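# Place duct in covered trench and close both covers

## Task

Open the covered trench, put the duct inside it, then close both covers again. The duct and covers must stay in place without any robot holding them; at the end, release everything and move the arms away.

## Robot and tools

Setup: three identical i2rt Big YAM arms named arm1, arm2 and arm3. Each has six revolute joints, a two-finger gripper and a wrist camera. With joints 1 and 6 at 0 and the hand level and pointing forward, the wrist camera sits above the hand and looks toward the fingertips. The reach is about 1.0 m from the joint-1 axis. A fixed room camera, cam_high, also watches the scene. Occasionally a loose object gets a brief shove from outside.

Frame: there is one shared scene frame with its origin on the floor and +z upward. The hand point is midway between the fingertips. The hand's z axis runs along the fingers, and the fingers open and close along the hand's y axis. The real foot poses of the robots are never printed. Camera calibration (K, distortion, T_world_to_cam, pos_world) is given for scene 1 before any motion. It may be off by a few degrees and millimetres. Wrist-camera poses are derived from reported joint angles, so they carry more error.

execute_actions: the argument actions is a list holding either one action or none. An empty list only returns the state and images. An action is an object keyed by robot name (arm1, arm2, arm3). Each name holds a joints object whose entries are absolute targets, not offsets, named by joint:
- joint1_rad, from -2.879 to 2.879 rad, tolerance ±0.045. This turns the arm about its foot. Positive is counter-clockwise seen from above, and 0 faces the direction the foot points.
- joint2_rad, from 0 to 3.141, ±0.14. This is the shoulder. At 0 the upper arm points backward, roughly level; increasing it raises the arm and then swings it forward.
- joint3_rad, from 0 to 3.019, ±0.09. This is the elbow. At 0 the arm is folded; increasing it opens the arm.
- joint4_rad, from -1.692 to 1.57, ±0.055. This is hand pitch; positive tilts the fingers up.
- joint5_rad, from -1.57 to 1.57, ±0.03. This is sideways hand swing; positive goes to the arm's right.
- joint6_rad, from -2.094 to 2.094, ±0.035. This is hand roll; positive is clockwise seen from behind the hand.
- gripper_m, from 0 to 0.093, ±0.003. This is the fingertip gap in metres. The grip force is about 50 to 62 N per pad, less on some grippers.
All motions in an action start together and may finish at different times. Each joint has its own speed, so the hand's path can swing wide. An action lasts at most 15 s. Any joint or robot you leave out may keep pushing toward its previous target. An unknown key or an out-of-range value rejects the whole call, and nothing moves. The cameras argument is optional, a list chosen from arm1_cam_wrist, arm2_cam_wrist, arm3_cam_wrist, cam_high and all. Omitting it, null, or ["all"] gives every camera; [] gives none. The pictures line lists the image order.

wait: seconds, from 0 to 10. This commands nothing new and returns the state and images.
zoom_image: camera plus region [x0,y0,x1,y1] in that camera's pixels, with the origin at top-left and a maximum size of 504x504. It works on the latest full image from that camera.
finished_scene: scene (1 or 2). This ends the scene and cannot be undone; the result says whether the task succeeded and gives the next task. Replying with no tool call ends all remaining scenes.

Reading results. joint_status tells how each commanded motion ended:
- off_target: the joint stopped short and may still be pushing.
- contact_stop or time_out: the joint then holds where it stopped. A time_out joint can keep a target near its current position and keep pushing; on_its_own reports this. To relieve the push, send the joint its reported position.
- "joint command not followed" (with a cause: line) means a safety check blocked that arm's joint targets, while a gripper command in the same action still runs. Blocked joints show not_followed and may be retried on later actions until you send targets that pass.
- on_its_own covers things this call did not command. Its "held at" value is the held target, not the joint's actual position.
If a result reports a stop, any later execute_actions, wait or finished_scene calls in that same reply are skipped.

Hazards:
- Arms keep pushing after contact and can push hard.
- A hard squeeze between two robots fails the run, and a hard hit may too. Nothing in the state reports robot-robot contact, and the collision check ignores fingers, gripper housings and wrist cameras.
- Tiny target changes may not move a joint.
- Loaded joints sag.
- Holding loads or pushing heats the motors. A MOTOR HOT line appears at 85 °C. At 100 °C that arm goes limp and falls (OVER-TEMPERATURE FAULT), and its joints show limit_stop_at_motor_heat; resend the targets afterwards.
- Knocking anything out of the work area or onto the floor fails the task.


- The robot holds your last command while you think.

Each tool is called after "Emit:" by a JSON object that holds its "method" and its "body".

## Session

Emit:
{"method": "execute_actions", "body": {"actions": []}}

Scene clock: 0.00 s.
arm1.joint_positions: joint1_rad=-0.351 joint2_rad=+0.520 joint3_rad=+1.412 joint4_rad=-1.203 joint5_rad=-0.265 joint6_rad=-0.331 gripper_m=+0.094
arm1.joint_status: not commanded
arm1.hand: x=-0.7615 y=-0.0924 z=+1.4920 quat_wxyz=(-0.581, +0.080, -0.805, +0.084) (m; scene frame)
arm2.joint_positions: joint1_rad=+0.415 joint2_rad=+0.634 joint3_rad=+1.355 joint4_rad=-1.195 joint5_rad=+0.042 joint6_rad=-0.095 gripper_m=+0.094
arm2.joint_status: not commanded
arm2.hand: x=-0.0792 y=-0.3109 z=+1.2701 quat_wxyz=(-0.311, +0.740, -0.425, -0.418) (m; scene frame)
arm3.joint_positions: joint1_rad=-0.132 joint2_rad=+0.460 joint3_rad=+1.417 joint4_rad=-1.386 joint5_rad=-0.165 joint6_rad=+0.198 gripper_m=+0.094
arm3.joint_status: not commanded
arm3.hand: x=+0.8051 y=-0.1166 z=+1.4662 quat_wxyz=(-0.095, -0.840, +0.076, +0.528) (m; scene frame)
pictures: arm1_cam_wrist, arm2_cam_wrist, arm3_cam_wrist, cam_high
Images, in order (width x height): arm1_cam_wrist 616x616, arm2_cam_wrist 616x616, arm3_cam_wrist 616x616, cam_high 504x504.

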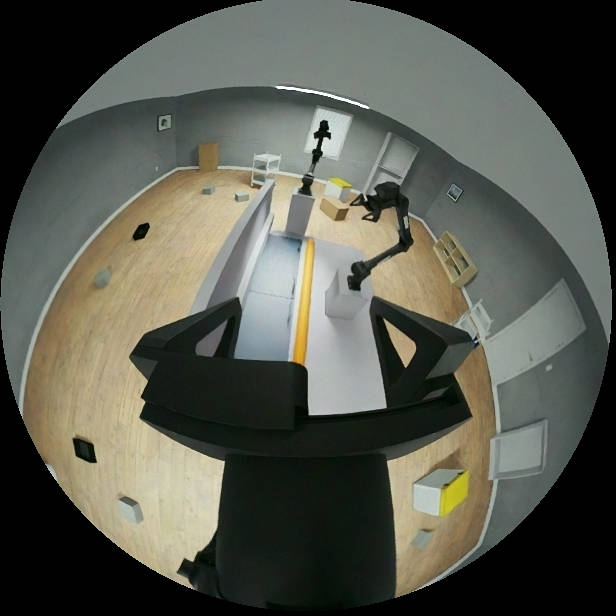

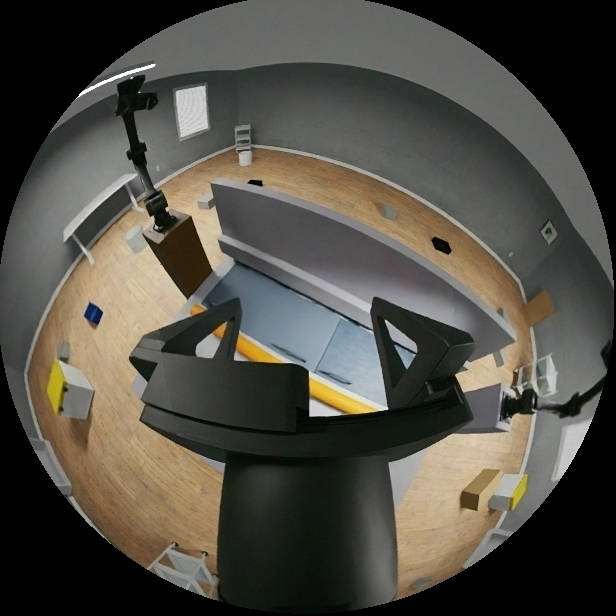

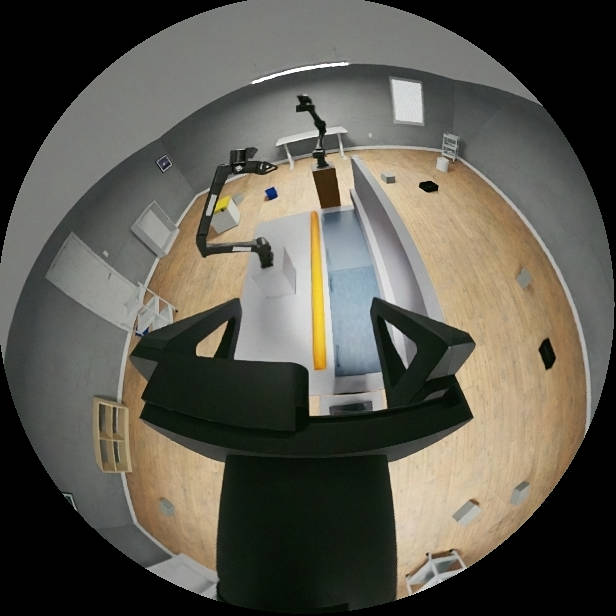

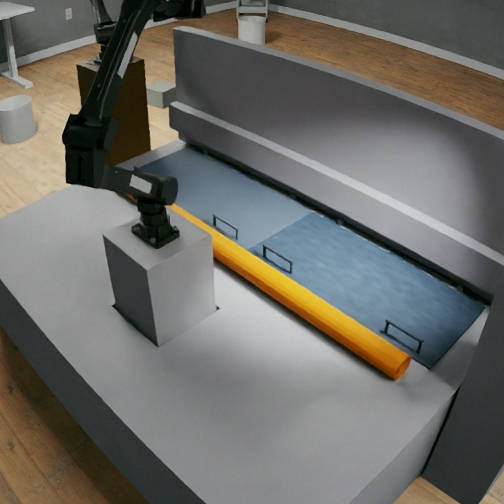

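Emit:
{"method": "zoom_image", "body": {"camera": "cam_high", "region": [250, 200, 504, 404]}}

Emit:
{"method": "zoom_image", "body": {"camera": "cam_high", "region": [60, 40, 320, 290]}}

Emit:
{"method": "zoom_image", "body": {"camera": "arm3_cam_wrist", "region": [230, 150, 430, 430]}}

Emit:
{"method": "zoom_image", "body": {"camera": "arm2_cam_wrist", "region": [140, 200, 540, 440]}}

Region (250, 200, 504, 404) of cam_high's 504x504 image, scaled by 1.984, with more detail than that image has; it fills the top 405 rows of this view, and the rest is white.

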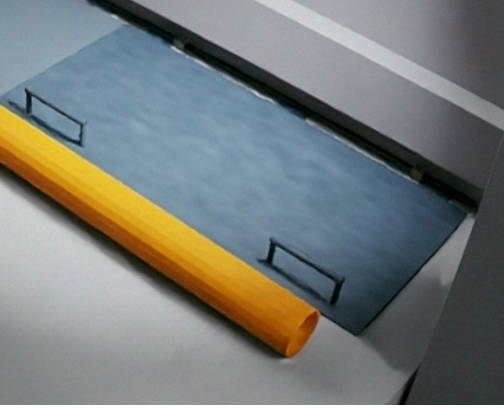

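Region (60, 40, 320, 290) of cam_high's 504x504 image, scaled by 1.938, with more detail than that image has; it fills the top 485 rows of this view, and the rest is white.

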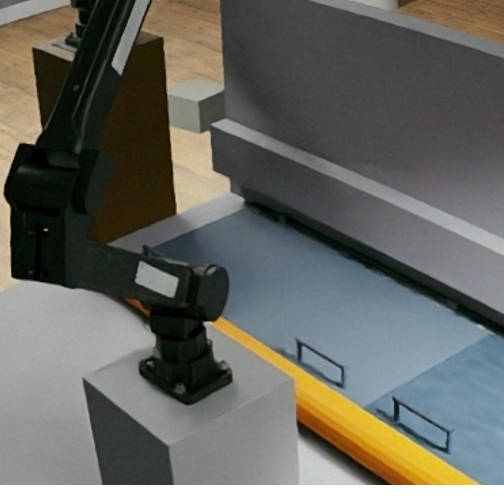

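Region (230, 150, 430, 430) of arm3_cam_wrist's 616x616 image, scaled by 1.800, with more detail than that image has; it fills the left 360 columns of this view, and the rest is white.

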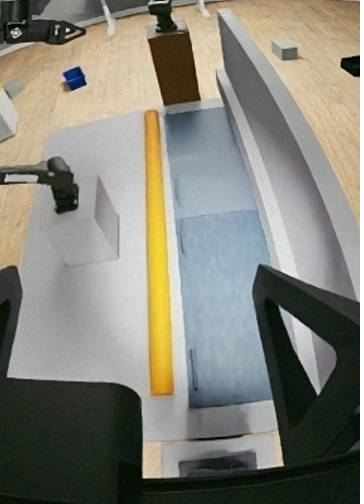

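Region (140, 200, 540, 440) of arm2_cam_wrist's 616x616 image, scaled by 1.260, with more detail than that image has; it fills the top 302 rows of this view, and the rest is white.

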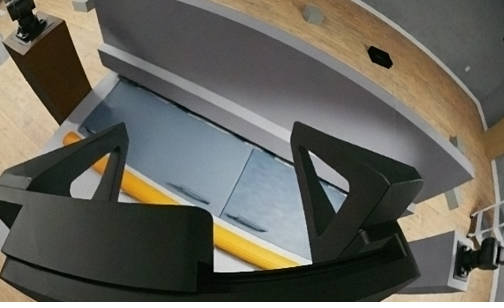

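Emit:
{"method": "execute_actions", "body": {"actions": [{"arm1":{"joints":{"joint1_rad":0,"joint5_rad":0,"joint6_rad":0}},"arm2":{"joints":{"joint1_rad":0,"joint5_rad":0,"joint6_rad":0}},"arm3":{"joints":{"joint1_rad":0,"joint5_rad":0,"joint6_rad":0}}}], "cameras": []}}

Emit:
{"method": "execute_actions", "body": {"actions": [{"arm1":{"joints":{"joint2_rad":1.3}},"arm2":{"joints":{"joint4_rad":-0.4}},"arm3":{"joints":{"joint3_rad":0.8}}}], "cameras": []}}

Emit:
{"method": "execute_actions", "body": {"actions": [{"arm1":{"joints":{"joint3_rad":0.9}},"arm2":{"joints":{"joint4_rad":-1.5,"joint2_rad":1.0,"joint3_rad":1.0}},"arm3":{"joints":{"joint2_rad":1.3}}}]}}

Scene clock: 3.37 s.
arm1.joint_positions: joint1_rad=-0.009 joint2_rad=+0.520 joint3_rad=+1.412 joint4_rad=-1.203 joint5_rad=-0.003 joint6_rad=-0.011 gripper_m=+0.094
arm1.joint_status: all done
arm1.hand: x=-0.7598 y=-0.0688 z=+1.4902 quat_wxyz=(-0.583, +0.011, -0.812, -0.005) (m; scene frame)
arm2.joint_positions: joint1_rad=+0.012 joint2_rad=+0.634 joint3_rad=+1.355 joint4_rad=-1.195 joint5_rad=+0.003 joint6_rad=-0.008 gripper_m=+0.094
arm2.joint_status: all done
arm2.hand: x=+0.0165 y=-0.2875 z=+1.2700 quat_wxyz=(-0.361, +0.622, -0.585, -0.376) (m; scene frame)
arm3.joint_positions: joint1_rad=-0.003 joint2_rad=+0.460 joint3_rad=+1.417 joint4_rad=-1.386 joint5_rad=-0.005 joint6_rad=+0.012 gripper_m=+0.094
arm3.joint_status: all done
arm3.hand: x=+0.8050 y=-0.1094 z=+1.4653 quat_wxyz=(-0.013, -0.845, -0.013, +0.534) (m; scene frame)
pictures: none
No camera images: the call's "cameras" was empty. Leave "cameras" out to get every camera's image.

Scene clock: 4.77 s.
arm1.joint_positions: joint1_rad=-0.009 joint2_rad=+1.322 joint3_rad=+1.416 joint4_rad=-1.203 joint5_rad=-0.003 joint6_rad=-0.010 gripper_m=+0.094
arm1.joint_status: all done
arm1.hand: x=-0.4808 y=-0.0627 z=+1.2165 quat_wxyz=(-0.222, +0.013, -0.975, -0.004) (m; scene frame)
arm2.joint_positions: joint1_rad=+0.012 joint2_rad=+0.634 joint3_rad=+1.355 joint4_rad=-0.418 joint5_rad=+0.003 joint6_rad=-0.008 gripper_m=+0.094
arm2.joint_status: all done
arm2.hand: x=+0.0156 y=-0.2713 z=+1.4555 quat_wxyz=(-0.557, +0.431, -0.406, -0.582) (m; scene frame)
arm3.joint_positions: joint1_rad=-0.003 joint2_rad=+0.461 joint3_rad=+0.789 joint4_rad=-1.386 joint5_rad=-0.005 joint6_rad=+0.012 gripper_m=+0.094
arm3.joint_status: all done
arm3.hand: x=+0.7708 y=-0.1092 z=+1.1639 quat_wxyz=(-0.006, -0.969, -0.013, +0.246) (m; scene frame)
pictures: none
No camera images: the call's "cameras" was empty. Leave "cameras" out to get every camera's image.

Scene clock: 6.37 s.
arm1.joint_positions: joint1_rad=-0.009 joint2_rad=+1.314 joint3_rad=+0.892 joint4_rad=-1.201 joint5_rad=-0.003 joint6_rad=-0.010 gripper_m=+0.094
arm1.joint_status: all done
arm1.hand: x=-0.6417 y=-0.0646 z=+1.0007 quat_wxyz=(+0.034, +0.014, -0.999, -0.003) (m; scene frame)
arm2.joint_positions: joint1_rad=+0.012 joint2_rad=+0.995 joint3_rad=+0.968 joint4_rad=-1.492 joint5_rad=+0.003 joint6_rad=-0.008 gripper_m=+0.094
arm2.joint_status: all done
arm2.hand: x=+0.0163 y=-0.2832 z=+0.9501 quat_wxyz=(-0.019, +0.729, -0.684, -0.018) (m; scene frame)
arm3.joint_positions: joint1_rad=-0.003 joint2_rad=+1.296 joint3_rad=+0.789 joint4_rad=-1.386 joint5_rad=-0.005 joint6_rad=+0.012 gripper_m=+0.094
arm3.joint_status: all done
arm3.hand: x=+0.7281 y=-0.1099 z=+0.9894 quat_wxyz=(+0.004, -0.986, -0.011, -0.168) (m; scene frame)
pictures: arm1_cam_wrist, arm2_cam_wrist, arm3_cam_wrist, cam_high
camera_calibration (this result's frames):
arm1_cam_wrist: T_world_to_cam=[[0.031613, -0.99948, -0.00640167, -0.0371241], [-0.775659, -0.028572, 0.630506, -1.12303], [-0.63036, -0.0149666, -0.776158, 0.494607], [0, 0, 0, 1]] pos_world=[-0.558133, -0.0617894, 1.09173]
arm2_cam_wrist: T_world_to_cam=[[0.998621, 0.0506408, 0.0138377, -0.013123], [0.0351857, -0.841265, 0.539477, -0.742683], [0.0389607, -0.538246, -0.841887, 0.767831], [0, 0, 0, 1]] pos_world=[0.00932152, -0.210847, 1.04727]
arm3_cam_wrist: T_world_to_cam=[[-0.0238209, 0.999689, 0.00734595, 0.118208], [0.586492, 0.00802365, 0.809915, -1.21471], [0.809605, 0.0236012, -0.586501, 0.118029], [0, 0, 0, 1]] pos_world=[0.619677, -0.11121, 1.05217]
Images, in order (width x height): arm1_cam_wrist 616x616, arm2_cam_wrist 616x616, arm3_cam_wrist 616x616, cam_high 504x504.

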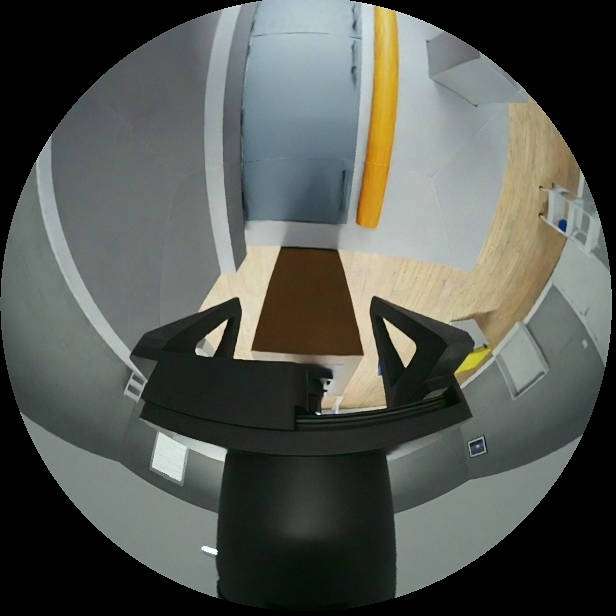

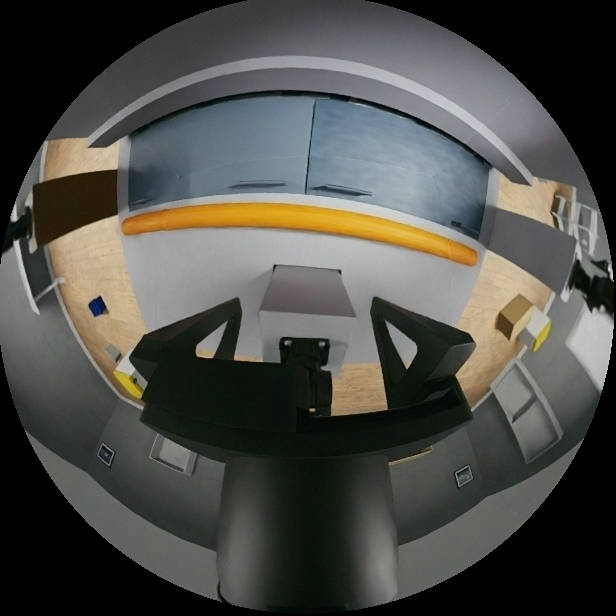

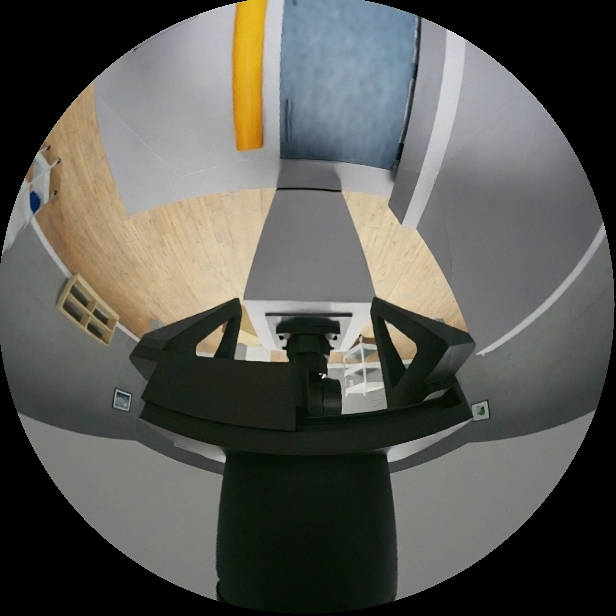

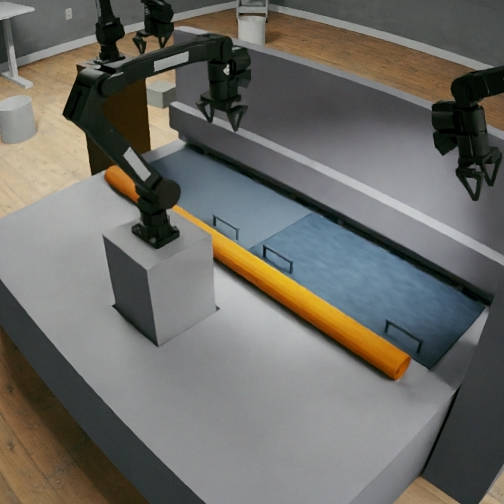

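Emit:
{"method": "zoom_image", "body": {"camera": "arm1_cam_wrist", "region": [230, 140, 410, 260]}}

Emit:
{"method": "zoom_image", "body": {"camera": "arm3_cam_wrist", "region": [220, 70, 430, 200]}}

Emit:
{"method": "zoom_image", "body": {"camera": "arm2_cam_wrist", "region": [200, 150, 400, 290]}}

Region (230, 140, 410, 260) of arm1_cam_wrist's 616x616 image, scaled by 2.800, with more detail than that image has.

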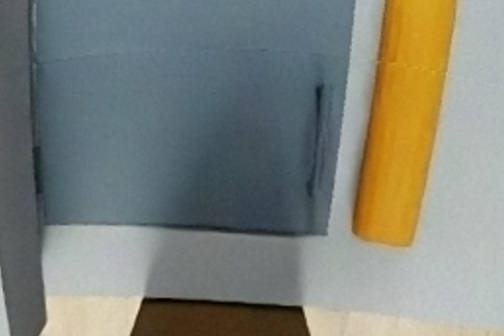

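Region (220, 70, 430, 200) of arm3_cam_wrist's 616x616 image, scaled by 2.400, with more detail than that image has; it fills the top 312 rows of this view, and the rest is white.

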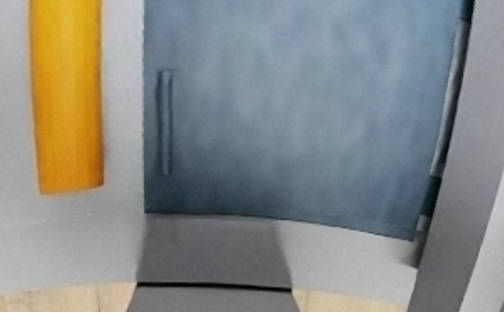

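Region (200, 150, 400, 290) of arm2_cam_wrist's 616x616 image, scaled by 2.520, with more detail than that image has; it fills the top 353 rows of this view, and the rest is white.

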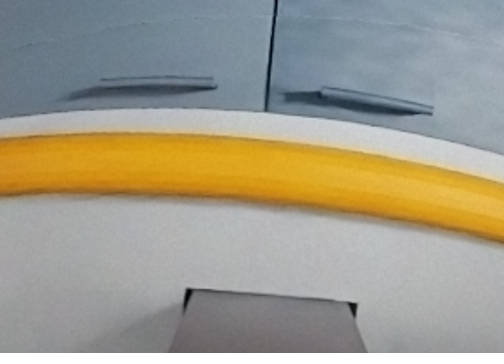

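Emit:
{"method": "execute_actions", "body": {"actions": [{"arm1":{"joints":{"joint1_rad":-0.29,"joint6_rad":-0.26,"joint2_rad":1.9,"joint3_rad":0.94,"joint4_rad":-0.3}},"arm2":{"joints":{"joint1_rad":0.066,"joint6_rad":0.106,"joint4_rad":-0.6,"joint2_rad":1.4,"joint3_rad":0.7}},"arm3":{"joints":{"joint1_rad":0.148,"joint6_rad":0.148,"joint2_rad":1.7,"joint3_rad":0.94,"joint4_rad":-0.3}}}], "cameras": []}}

Emit:
{"method": "execute_actions", "body": {"actions": [{"arm1":{"joints":{"joint2_rad":2.468,"joint4_rad":-0.041,"gripper_m":0.06}},"arm2":{"joints":{"joint4_rad":-0.39,"joint2_rad":1.711,"joint3_rad":0.53}},"arm3":{"joints":{"joint2_rad":2.468,"joint4_rad":-0.041,"gripper_m":0.06}}}]}}

Scene clock: 14.87 s.
arm1.joint_positions: joint1_rad=-0.296 joint2_rad=+1.901 joint3_rad=+0.913 joint4_rad=-0.316 joint5_rad=+0.000 joint6_rad=-0.250 gripper_m=+0.094
arm1.joint_status: all done
arm1.hand: x=-0.5054 y=-0.1985 z=+0.7962 quat_wxyz=(-0.121, -0.010, -0.992, +0.032) (m; scene frame)
arm2.joint_positions: joint1_rad=+0.055 joint2_rad=+1.411 joint3_rad=+0.690 joint4_rad=-0.613 joint5_rad=+0.003 joint6_rad=+0.098 gripper_m=+0.094
arm2.joint_status: all done
arm2.hand: x=-0.0053 y=-0.1784 z=+0.7448 quat_wxyz=(-0.076, +0.702, -0.702, -0.090) (m; scene frame)
arm3.joint_positions: joint1_rad=+0.154 joint2_rad=+1.713 joint3_rad=+0.920 joint4_rad=-0.322 joint5_rad=-0.003 joint6_rad=+0.136 gripper_m=+0.094
arm3.joint_status: all done
arm3.hand: x=+0.4606 y=-0.2005 z=+0.8928 quat_wxyz=(-0.036, -0.975, -0.029, +0.215) (m; scene frame)
pictures: none
No camera images: the call's "cameras" was empty. Leave "cameras" out to get every camera's image.

Scene clock: 16.33 s.
arm1.joint_positions: joint1_rad=-0.296 joint2_rad=+2.481 joint3_rad=+0.936 joint4_rad=-0.053 joint5_rad=+0.000 joint6_rad=-0.250 gripper_m=+0.060
arm1.joint_status: all done
arm1.hand: x=-0.6226 y=-0.1663 z=+0.5693 quat_wxyz=(+0.021, -0.009, -1.000, -0.006) (m; scene frame)
arm2.joint_positions: joint1_rad=+0.055 joint2_rad=+1.725 joint3_rad=+0.524 joint4_rad=-0.401 joint5_rad=+0.003 joint6_rad=+0.098 gripper_m=+0.094
arm2.joint_status: all done
arm2.hand: x=+0.0039 y=-0.2733 z=+0.6134 quat_wxyz=(+0.008, +0.707, -0.707, +0.012) (m; scene frame)
arm3.joint_positions: joint1_rad=+0.154 joint2_rad=+2.477 joint3_rad=+0.935 joint4_rad=-0.057 joint5_rad=-0.003 joint6_rad=+0.136 gripper_m=+0.060
arm3.joint_status: all done
arm3.hand: x=+0.6159 y=-0.1691 z=+0.5754 quat_wxyz=(+0.003, -0.999, -0.029, -0.022) (m; scene frame)
pictures: arm1_cam_wrist, arm2_cam_wrist, arm3_cam_wrist, cam_high
camera_calibration (this result's frames):
arm1_cam_wrist: T_world_to_cam=[[-0.0153375, -0.999837, -0.00948053, -0.169593], [-0.792448, 0.006373, 0.609906, -0.832035], [-0.609746, 0.0168673, -0.792417, 0.197694], [0, 0, 0, 1]] pos_world=[-0.541402, -0.167598, 0.662512]
arm2_cam_wrist: T_world_to_cam=[[0.999785, -0.0114677, 0.0172577, -0.0157264], [-0.0195838, -0.795039, 0.606243, -0.580319], [0.00676831, -0.60645, -0.795093, 0.442977], [0, 0, 0, 1]] pos_world=[0.00136, -0.192913, 0.704293]
arm3_cam_wrist: T_world_to_cam=[[-0.057788, 0.998296, 0.00805875, 0.198027], [0.794889, 0.0411267, 0.60536, -0.818174], [0.603997, 0.0413884, -0.795911, 0.217614], [0, 0, 0, 1]] pos_world=[0.530363, -0.173047, 0.666895]
Images, in order (width x height): arm1_cam_wrist 616x616, arm2_cam_wrist 616x616, arm3_cam_wrist 616x616, cam_high 504x504.

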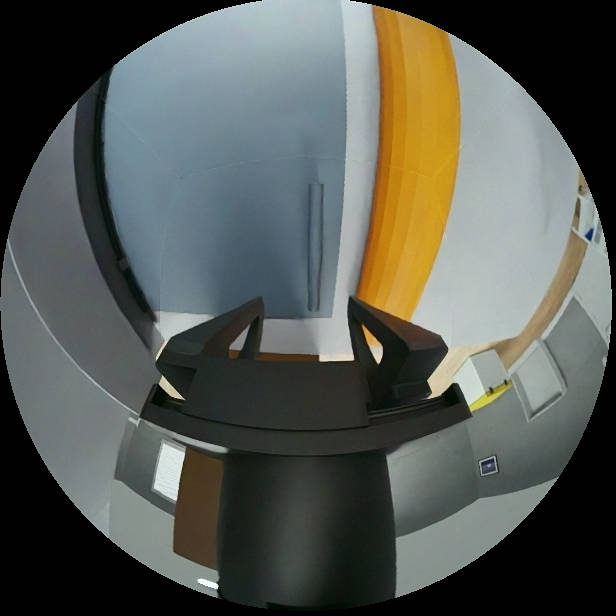

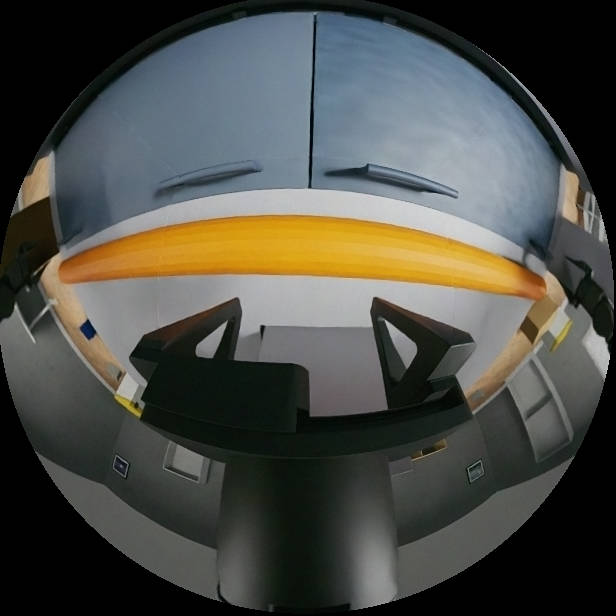

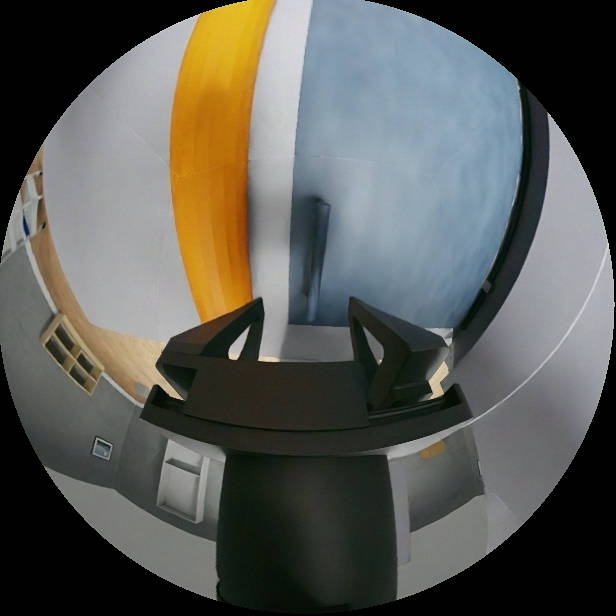

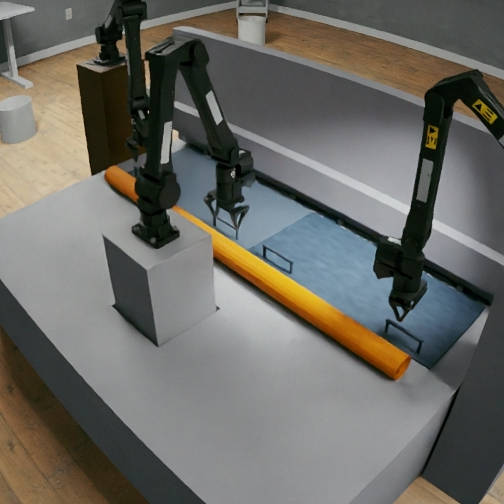

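Emit:
{"method": "execute_actions", "body": {"actions": [{"arm1":{"joints":{"joint1_rad":-0.31,"joint2_rad":2.71,"joint3_rad":1.10,"joint4_rad":0.06}},"arm2":{"joints":{"joint6_rad":-1.47}},"arm3":{"joints":{"joint1_rad":0.125,"joint6_rad":0.19,"joint2_rad":2.71,"joint3_rad":1.10,"joint4_rad":0.06}}}]}}

Emit:
{"method": "zoom_image", "body": {"camera": "cam_high", "region": [340, 250, 480, 390]}}

Scene clock: 20.27 s.
arm1.joint_positions: joint1_rad=-0.299 joint2_rad=+2.716 joint3_rad=+1.097 joint4_rad=+0.055 joint5_rad=+0.000 joint6_rad=-0.251 gripper_m=+0.060
arm1.joint_status: all done
arm1.hand: x=-0.6123 y=-0.1703 z=+0.4851 quat_wxyz=(+0.004, -0.011, -1.000, -0.001) (m; scene frame)
arm2.joint_positions: joint1_rad=+0.055 joint2_rad=+1.725 joint3_rad=+0.524 joint4_rad=-0.401 joint5_rad=+0.003 joint6_rad=-1.461 gripper_m=+0.094
arm2.joint_status: all done
arm2.hand: x=+0.0039 y=-0.2733 z=+0.6134 quat_wxyz=(+0.015, +1.000, -0.006, +0.003) (m; scene frame)
arm3.joint_positions: joint1_rad=+0.129 joint2_rad=+2.719 joint3_rad=+1.097 joint4_rad=+0.053 joint5_rad=-0.003 joint6_rad=+0.178 gripper_m=+0.060
arm3.joint_status: all done
arm3.hand: x=+0.6062 y=-0.1611 z=+0.4886 quat_wxyz=(+0.001, -1.000, +0.004, -0.007) (m; scene frame)
pictures: arm1_cam_wrist, arm2_cam_wrist, arm3_cam_wrist, cam_high
camera_calibration (this result's frames):
arm1_cam_wrist: T_world_to_cam=[[-0.0178307, -0.999841, -0.000816989, -0.180021], [-0.812155, 0.014007, 0.583274, -0.770303], [-0.58317, 0.0110637, -0.812275, 0.162244], [0, 0, 0, 1]] pos_world=[-0.5342, -0.170997, 0.580937]
arm2_cam_wrist: T_world_to_cam=[[0.0236093, 0.999561, -0.0179165, 0.285978], [0.808998, -0.00857324, 0.587749, -0.357337], [0.587337, -0.0283708, -0.808845, 0.607087], [0, 0, 0, 1]] pos_world=[-0.074231, -0.271692, 0.706187]
arm3_cam_wrist: T_world_to_cam=[[0.00979912, 0.999939, 0.00513605, 0.150832], [0.81304, -0.0109575, 0.582104, -0.766231], [0.582125, -0.0015283, -0.813098, 0.168798], [0, 0, 0, 1]] pos_world=[0.523237, -0.158961, 0.582501]
Images, in order (width x height): arm1_cam_wrist 616x616, arm2_cam_wrist 616x616, arm3_cam_wrist 616x616, cam_high 504x504.

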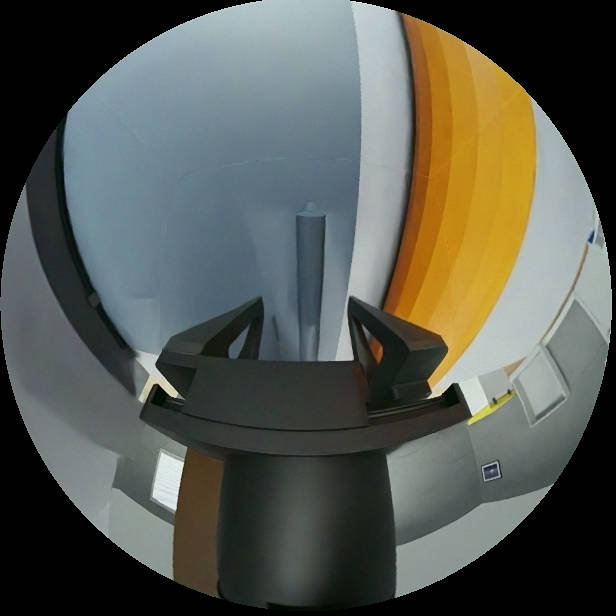

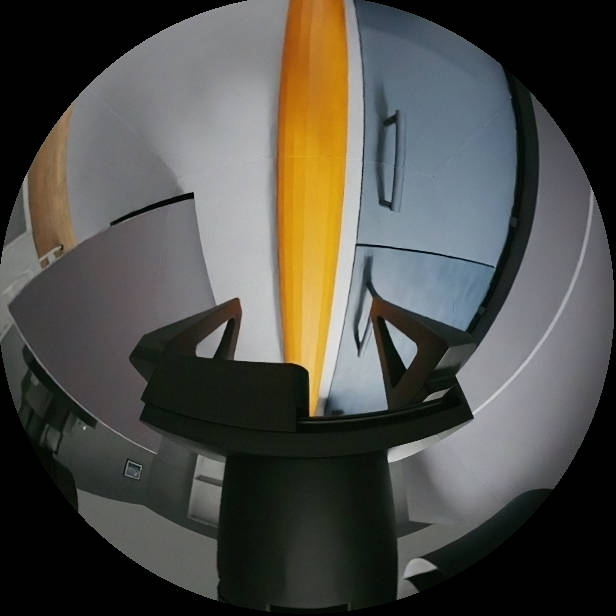

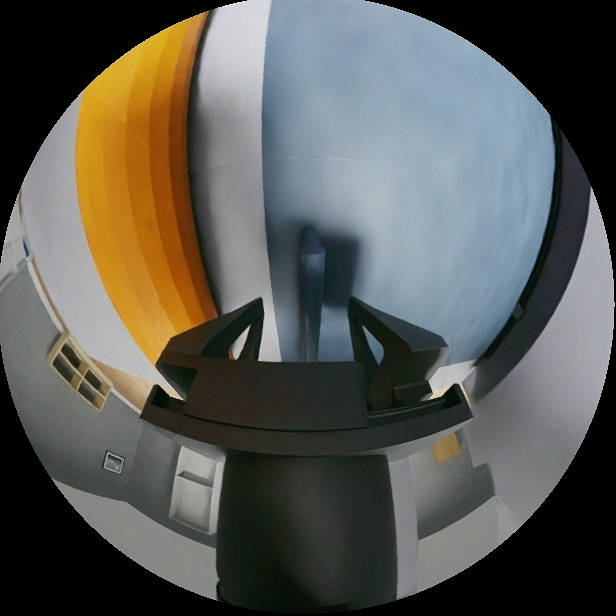

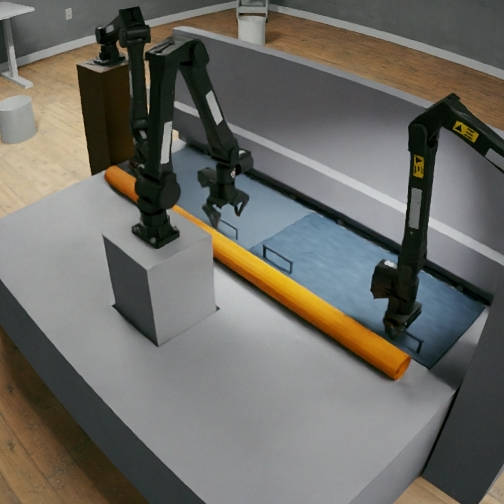

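Region (340, 250, 480, 390) of cam_high's 504x504 image, scaled by 3.600, with more detail than that image has.

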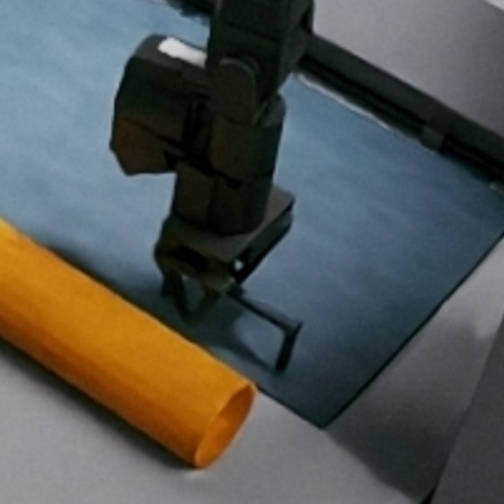

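Emit:
{"method": "execute_actions", "body": {"actions": [{"arm1":{"joints":{"gripper_m":0}},"arm3":{"joints":{"gripper_m":0}},"arm2":{"joints":{"joint2_rad":1.95,"joint3_rad":0.575,"joint4_rad":-0.19}}}], "cameras": []}}

Emit:
{"method": "execute_actions", "body": {"actions": [{"arm1":{"joints":{"joint1_rad":-0.22,"joint6_rad":-0.18,"joint2_rad":2.47,"joint3_rad":0.93,"joint4_rad":-0.03}},"arm3":{"joints":{"joint1_rad":0.07,"joint6_rad":0.12,"joint2_rad":2.47,"joint3_rad":0.93,"joint4_rad":-0.03}}}]}}

Scene clock: 22.37 s.
arm1.joint_positions: joint1_rad=-0.303 joint2_rad=+2.716 joint3_rad=+1.098 joint4_rad=+0.056 joint5_rad=+0.003 joint6_rad=-0.251 gripper_m=+0.010
arm1.joint_status: gripper_m off_target (ended at +0.010, target +0.000)
arm1.hand: x=-0.6121 y=-0.1726 z=+0.4851 quat_wxyz=(+0.004, -0.013, -1.000, +0.001) (m; scene frame)
arm2.joint_positions: joint1_rad=+0.055 joint2_rad=+1.963 joint3_rad=+0.562 joint4_rad=-0.201 joint5_rad=+0.003 joint6_rad=-1.462 gripper_m=+0.094
arm2.joint_status: all done
arm2.hand: x=+0.0031 y=-0.2648 z=+0.5531 quat_wxyz=(+0.015, +1.000, -0.006, +0.003) (m; scene frame)
arm3.joint_positions: joint1_rad=+0.126 joint2_rad=+2.719 joint3_rad=+1.097 joint4_rad=+0.053 joint5_rad=+0.004 joint6_rad=+0.180 gripper_m=+0.010
arm3.joint_status: gripper_m off_target (ended at +0.010, target +0.000)
arm3.hand: x=+0.6058 y=-0.1588 z=+0.4886 quat_wxyz=(+0.005, -1.000, +0.007, -0.007) (m; scene frame)
pictures: none
No camera images: the call's "cameras" was empty. Leave "cameras" out to get every camera's image.

Scene clock: 23.47 s.
arm1.joint_positions: joint1_rad=-0.253 joint2_rad=+2.553 joint3_rad=+0.977 joint4_rad=+0.011 joint5_rad=+0.034 joint6_rad=-0.198 gripper_m=+0.010
arm1.joint_status: all done
arm1.hand: x=-0.6129 y=-0.1585 z=+0.5441 quat_wxyz=(+0.009, -0.014, -1.000, +0.015) (m; scene frame)
arm2.joint_positions: joint1_rad=+0.055 joint2_rad=+1.963 joint3_rad=+0.562 joint4_rad=-0.201 joint5_rad=+0.003 joint6_rad=-1.462 gripper_m=+0.094
arm2.joint_status: not commanded
arm2.hand: x=+0.0031 y=-0.2648 z=+0.5531 quat_wxyz=(+0.015, +1.000, -0.006, +0.003) (m; scene frame)
arm3.joint_positions: joint1_rad=+0.078 joint2_rad=+2.552 joint3_rad=+0.971 joint4_rad=+0.012 joint5_rad=-0.020 joint6_rad=+0.133 gripper_m=+0.010
arm3.joint_status: all done
arm3.hand: x=+0.6075 y=-0.1450 z=+0.5490 quat_wxyz=(-0.007, -1.000, +0.007, -0.008) (m; scene frame)
pictures: arm1_cam_wrist, arm2_cam_wrist, arm3_cam_wrist, cam_high
camera_calibration (this result's frames):
arm1_cam_wrist: T_world_to_cam=[[-0.0238191, -0.999201, 0.0320852, -0.189646], [-0.80626, 0.0381756, 0.590328, -0.801773], [-0.591081, -0.0118079, -0.806526, 0.198039], [0, 0, 0, 1]] pos_world=[-0.533898, -0.156548, 0.639117]
arm2_cam_wrist: T_world_to_cam=[[0.022848, 0.999564, -0.0186786, 0.276927], [0.808974, -0.00750746, 0.587797, -0.32091], [0.5874, -0.0285405, -0.808793, 0.558968], [0, 0, 0, 1]] pos_world=[-0.0750578, -0.263263, 0.645892]
arm3_cam_wrist: T_world_to_cam=[[0.0153867, 0.999816, -0.0114193, 0.140106], [0.812139, -0.0058348, 0.583435, -0.801785], [0.583262, -0.0182512, -0.812079, 0.213509], [0, 0, 0, 1]] pos_world=[0.524474, -0.140862, 0.642776]
Images, in order (width x height): arm1_cam_wrist 616x616, arm2_cam_wrist 616x616, arm3_cam_wrist 616x616, cam_high 504x504.

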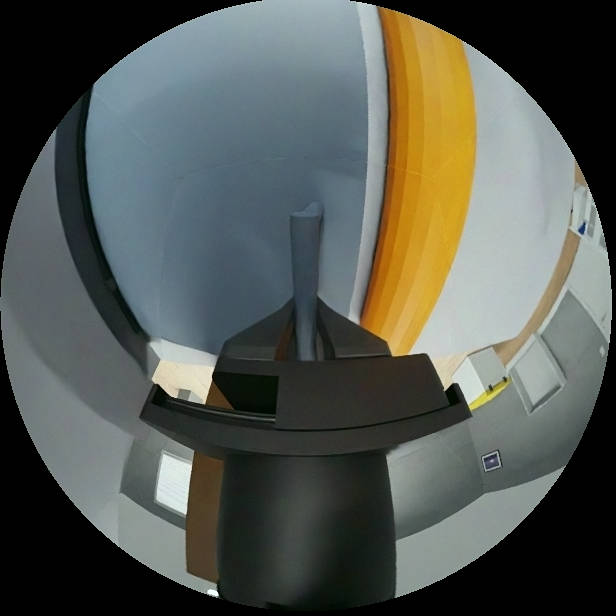

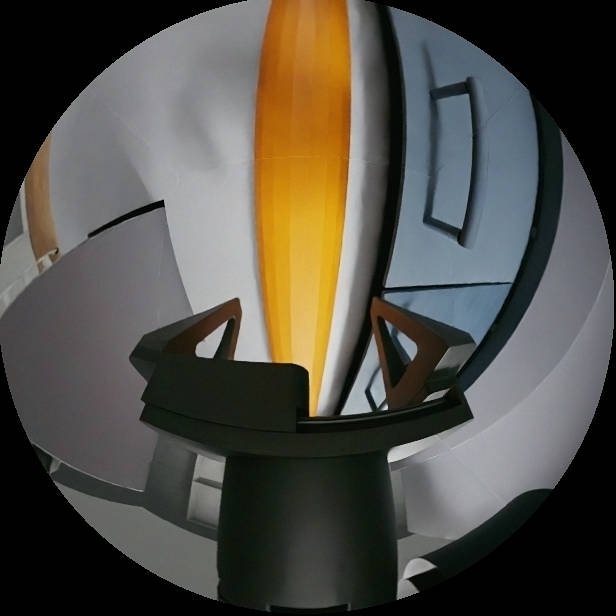

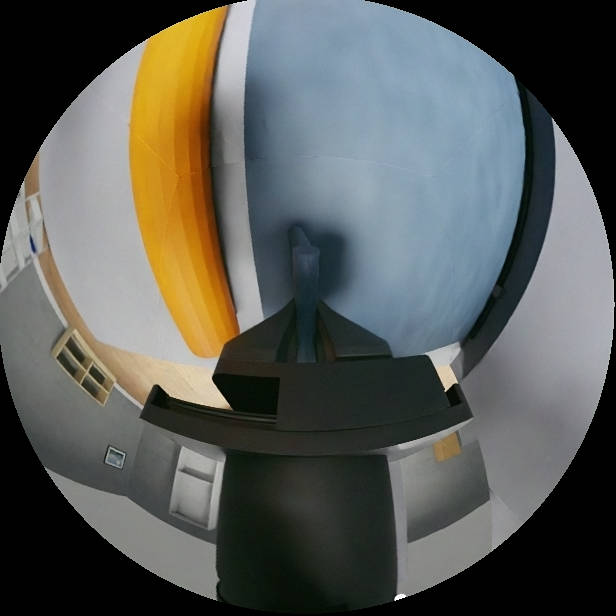

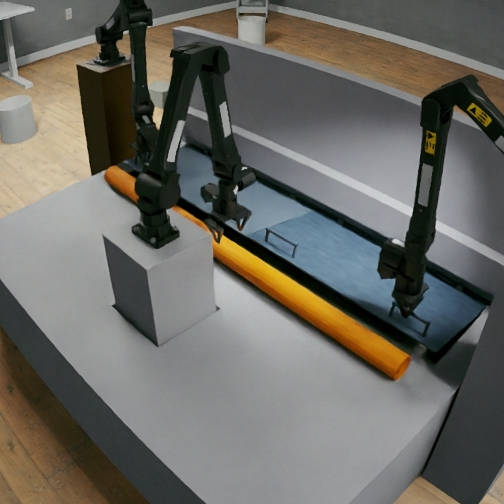

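Emit:
{"method": "execute_actions", "body": {"actions": [{"arm1":{"joints":{"joint1_rad":-0.08,"joint6_rad":-0.05,"joint2_rad":2.2,"joint3_rad":0.80,"joint4_rad":-0.16}},"arm3":{"joints":{"joint1_rad":-0.07,"joint6_rad":-0.02,"joint2_rad":2.2,"joint3_rad":0.80,"joint4_rad":-0.16}}}], "cameras": []}}

Emit:
{"method": "execute_actions", "body": {"actions": [{"arm1":{"joints":{"joint1_rad":0.1,"joint6_rad":0.14,"joint2_rad":2.0,"joint3_rad":0.76,"joint4_rad":-0.32}},"arm3":{"joints":{"joint1_rad":-0.25,"joint6_rad":-0.2,"joint2_rad":2.02,"joint3_rad":0.79,"joint4_rad":-0.33}}}], "cameras": []}}

Emit:
{"method": "execute_actions", "body": {"actions": [{"arm1":{"joints":{"joint1_rad":0.3,"joint6_rad":0.33,"joint2_rad":1.9,"joint3_rad":0.775,"joint4_rad":-0.446}},"arm3":{"joints":{"joint1_rad":-0.45,"joint6_rad":-0.39,"joint2_rad":1.927,"joint3_rad":0.835,"joint4_rad":-0.479}}}]}}

Scene clock: 25.20 s.
arm1.joint_positions: joint1_rad=-0.118 joint2_rad=+2.269 joint3_rad=+0.821 joint4_rad=-0.126 joint5_rad=+0.049 joint6_rad=-0.064 gripper_m=+0.010
arm1.joint_status: all done
arm1.hand: x=-0.6133 y=-0.1109 z=+0.6401 quat_wxyz=(+0.012, -0.013, -1.000, +0.022) (m; scene frame)
arm2.joint_positions: joint1_rad=+0.055 joint2_rad=+1.963 joint3_rad=+0.562 joint4_rad=-0.201 joint5_rad=+0.003 joint6_rad=-1.462 gripper_m=+0.094
arm2.joint_status: not commanded
arm2.hand: x=+0.0031 y=-0.2648 z=+0.5531 quat_wxyz=(+0.015, +1.000, -0.006, +0.003) (m; scene frame)
arm3.joint_positions: joint1_rad=-0.056 joint2_rad=+2.274 joint3_rad=+0.824 joint4_rad=-0.119 joint5_rad=-0.037 joint6_rad=-0.002 gripper_m=+0.010
arm3.joint_status: all done
arm3.hand: x=+0.6092 y=-0.0990 z=+0.6430 quat_wxyz=(-0.016, -1.000, +0.007, -0.007) (m; scene frame)
pictures: none
No camera images: the call's "cameras" was empty. Leave "cameras" out to get every camera's image.

Scene clock: 26.17 s.
arm1.joint_positions: joint1_rad=+0.061 joint2_rad=+2.057 joint3_rad=+0.766 joint4_rad=-0.296 joint5_rad=+0.059 joint6_rad=+0.118 gripper_m=+0.010
arm1.joint_status: all done
arm1.hand: x=-0.6129 y=-0.0484 z=+0.7090 quat_wxyz=(+0.013, -0.015, -0.999, +0.028) (m; scene frame)
arm2.joint_positions: joint1_rad=+0.055 joint2_rad=+1.963 joint3_rad=+0.562 joint4_rad=-0.201 joint5_rad=+0.003 joint6_rad=-1.462 gripper_m=+0.094
arm2.joint_status: not commanded
arm2.hand: x=+0.0031 y=-0.2648 z=+0.5531 quat_wxyz=(+0.015, +1.000, -0.006, +0.003) (m; scene frame)
arm3.joint_positions: joint1_rad=-0.218 joint2_rad=+2.087 joint3_rad=+0.795 joint4_rad=-0.302 joint5_rad=-0.053 joint6_rad=-0.169 gripper_m=+0.010
arm3.joint_status: all done
arm3.hand: x=+0.6099 y=-0.0427 z=+0.7067 quat_wxyz=(-0.025, -1.000, +0.004, -0.015) (m; scene frame)
pictures: none
No camera images: the call's "cameras" was empty. Leave "cameras" out to get every camera's image.

Scene clock: 28.23 s.
arm1.joint_positions: joint1_rad=+0.245 joint2_rad=+1.935 joint3_rad=+0.779 joint4_rad=-0.431 joint5_rad=+0.072 joint6_rad=+0.303 gripper_m=+0.010
arm1.joint_status: joint1_rad time_out (moved +0.184 of +0.239); the others done
arm1.on_its_own: joint1_rad reads +0.245 and still pushes toward +0.300 since a time_out
arm1.hand: x=-0.6124 y=+0.0172 z=+0.7536 quat_wxyz=(+0.006, -0.015, -0.999, +0.035) (m; scene frame)
arm2.joint_positions: joint1_rad=+0.055 joint2_rad=+1.963 joint3_rad=+0.562 joint4_rad=-0.201 joint5_rad=+0.003 joint6_rad=-1.462 gripper_m=+0.094
arm2.joint_status: not commanded
arm2.hand: x=+0.0031 y=-0.2648 z=+0.5531 quat_wxyz=(+0.015, +1.000, -0.006, +0.003) (m; scene frame)
arm3.joint_positions: joint1_rad=-0.397 joint2_rad=+1.971 joint3_rad=+0.823 joint4_rad=-0.453 joint5_rad=-0.070 joint6_rad=-0.351 gripper_m=+0.010
arm3.joint_status: joint1_rad time_out (moved -0.179 of -0.232); joint6_rad time_out (moved -0.182 of -0.221); the others done
arm3.on_its_own: joint1_rad reads -0.397 and still pushes toward -0.450 since a time_out; joint6_rad reads -0.351 and still pushes toward -0.390 since a time_out
arm3.hand: x=+0.6108 y=+0.0232 z=+0.7525 quat_wxyz=(-0.035, -0.999, +0.003, -0.010) (m; scene frame)
pictures: arm1_cam_wrist, arm2_cam_wrist, arm3_cam_wrist, cam_high
camera_calibration (this result's frames):
arm1_cam_wrist: T_world_to_cam=[[-0.0265001, -0.997073, 0.0717137, -0.0523089], [-0.809777, 0.0634752, 0.583295, -0.929045], [-0.58614, -0.0426147, -0.809089, 0.374901], [0, 0, 0, 1]] pos_world=[-0.533961, 0.0227917, 0.848986]
arm2_cam_wrist: T_world_to_cam=[[0.022848, 0.999564, -0.0186786, 0.276927], [0.808974, -0.00750746, 0.587797, -0.32091], [0.5874, -0.0285405, -0.808793, 0.558968], [0, 0, 0, 1]] pos_world=[-0.0750578, -0.263263, 0.645892]
arm3_cam_wrist: T_world_to_cam=[[0.0086635, 0.997717, -0.0669716, 0.0202122], [0.810473, 0.032223, 0.584889, -0.923183], [0.585712, -0.0593459, -0.808344, 0.376583], [0, 0, 0, 1]] pos_world=[0.527471, 0.0319303, 0.845722]
Images, in order (width x height): arm1_cam_wrist 616x616, arm2_cam_wrist 616x616, arm3_cam_wrist 616x616, cam_high 504x504.

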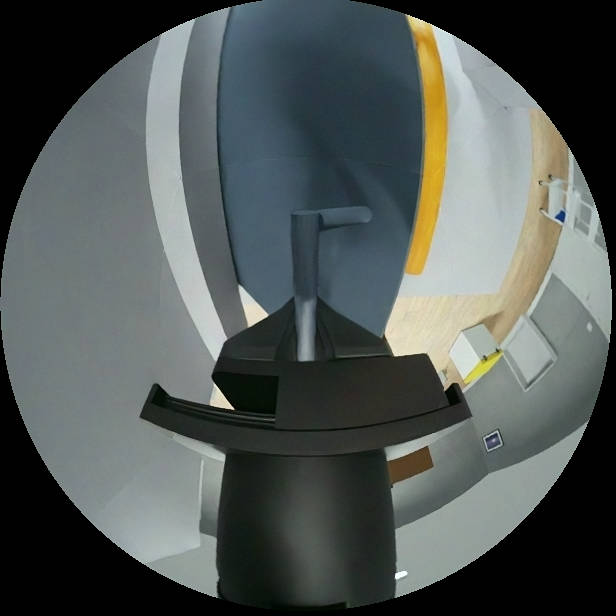

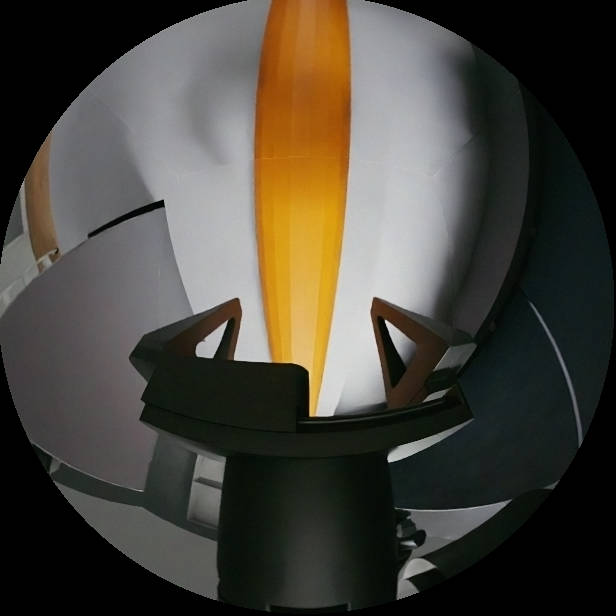

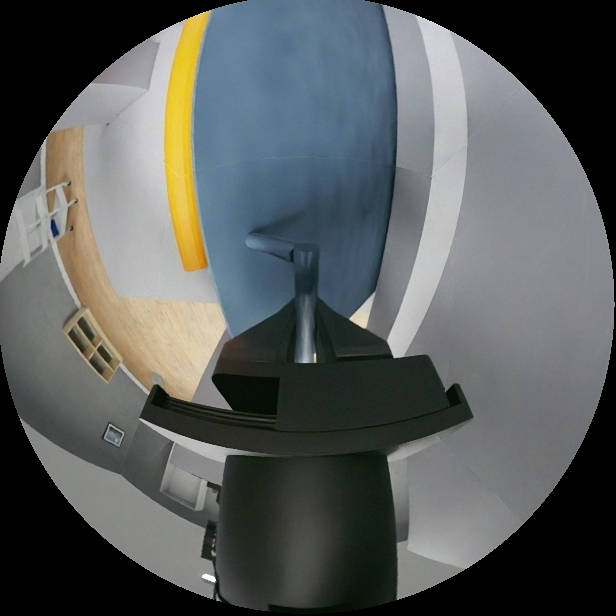

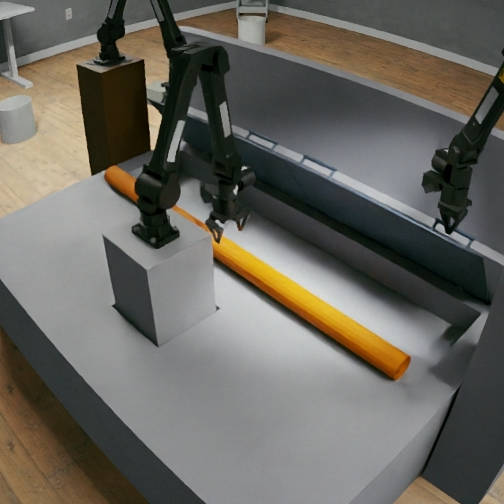

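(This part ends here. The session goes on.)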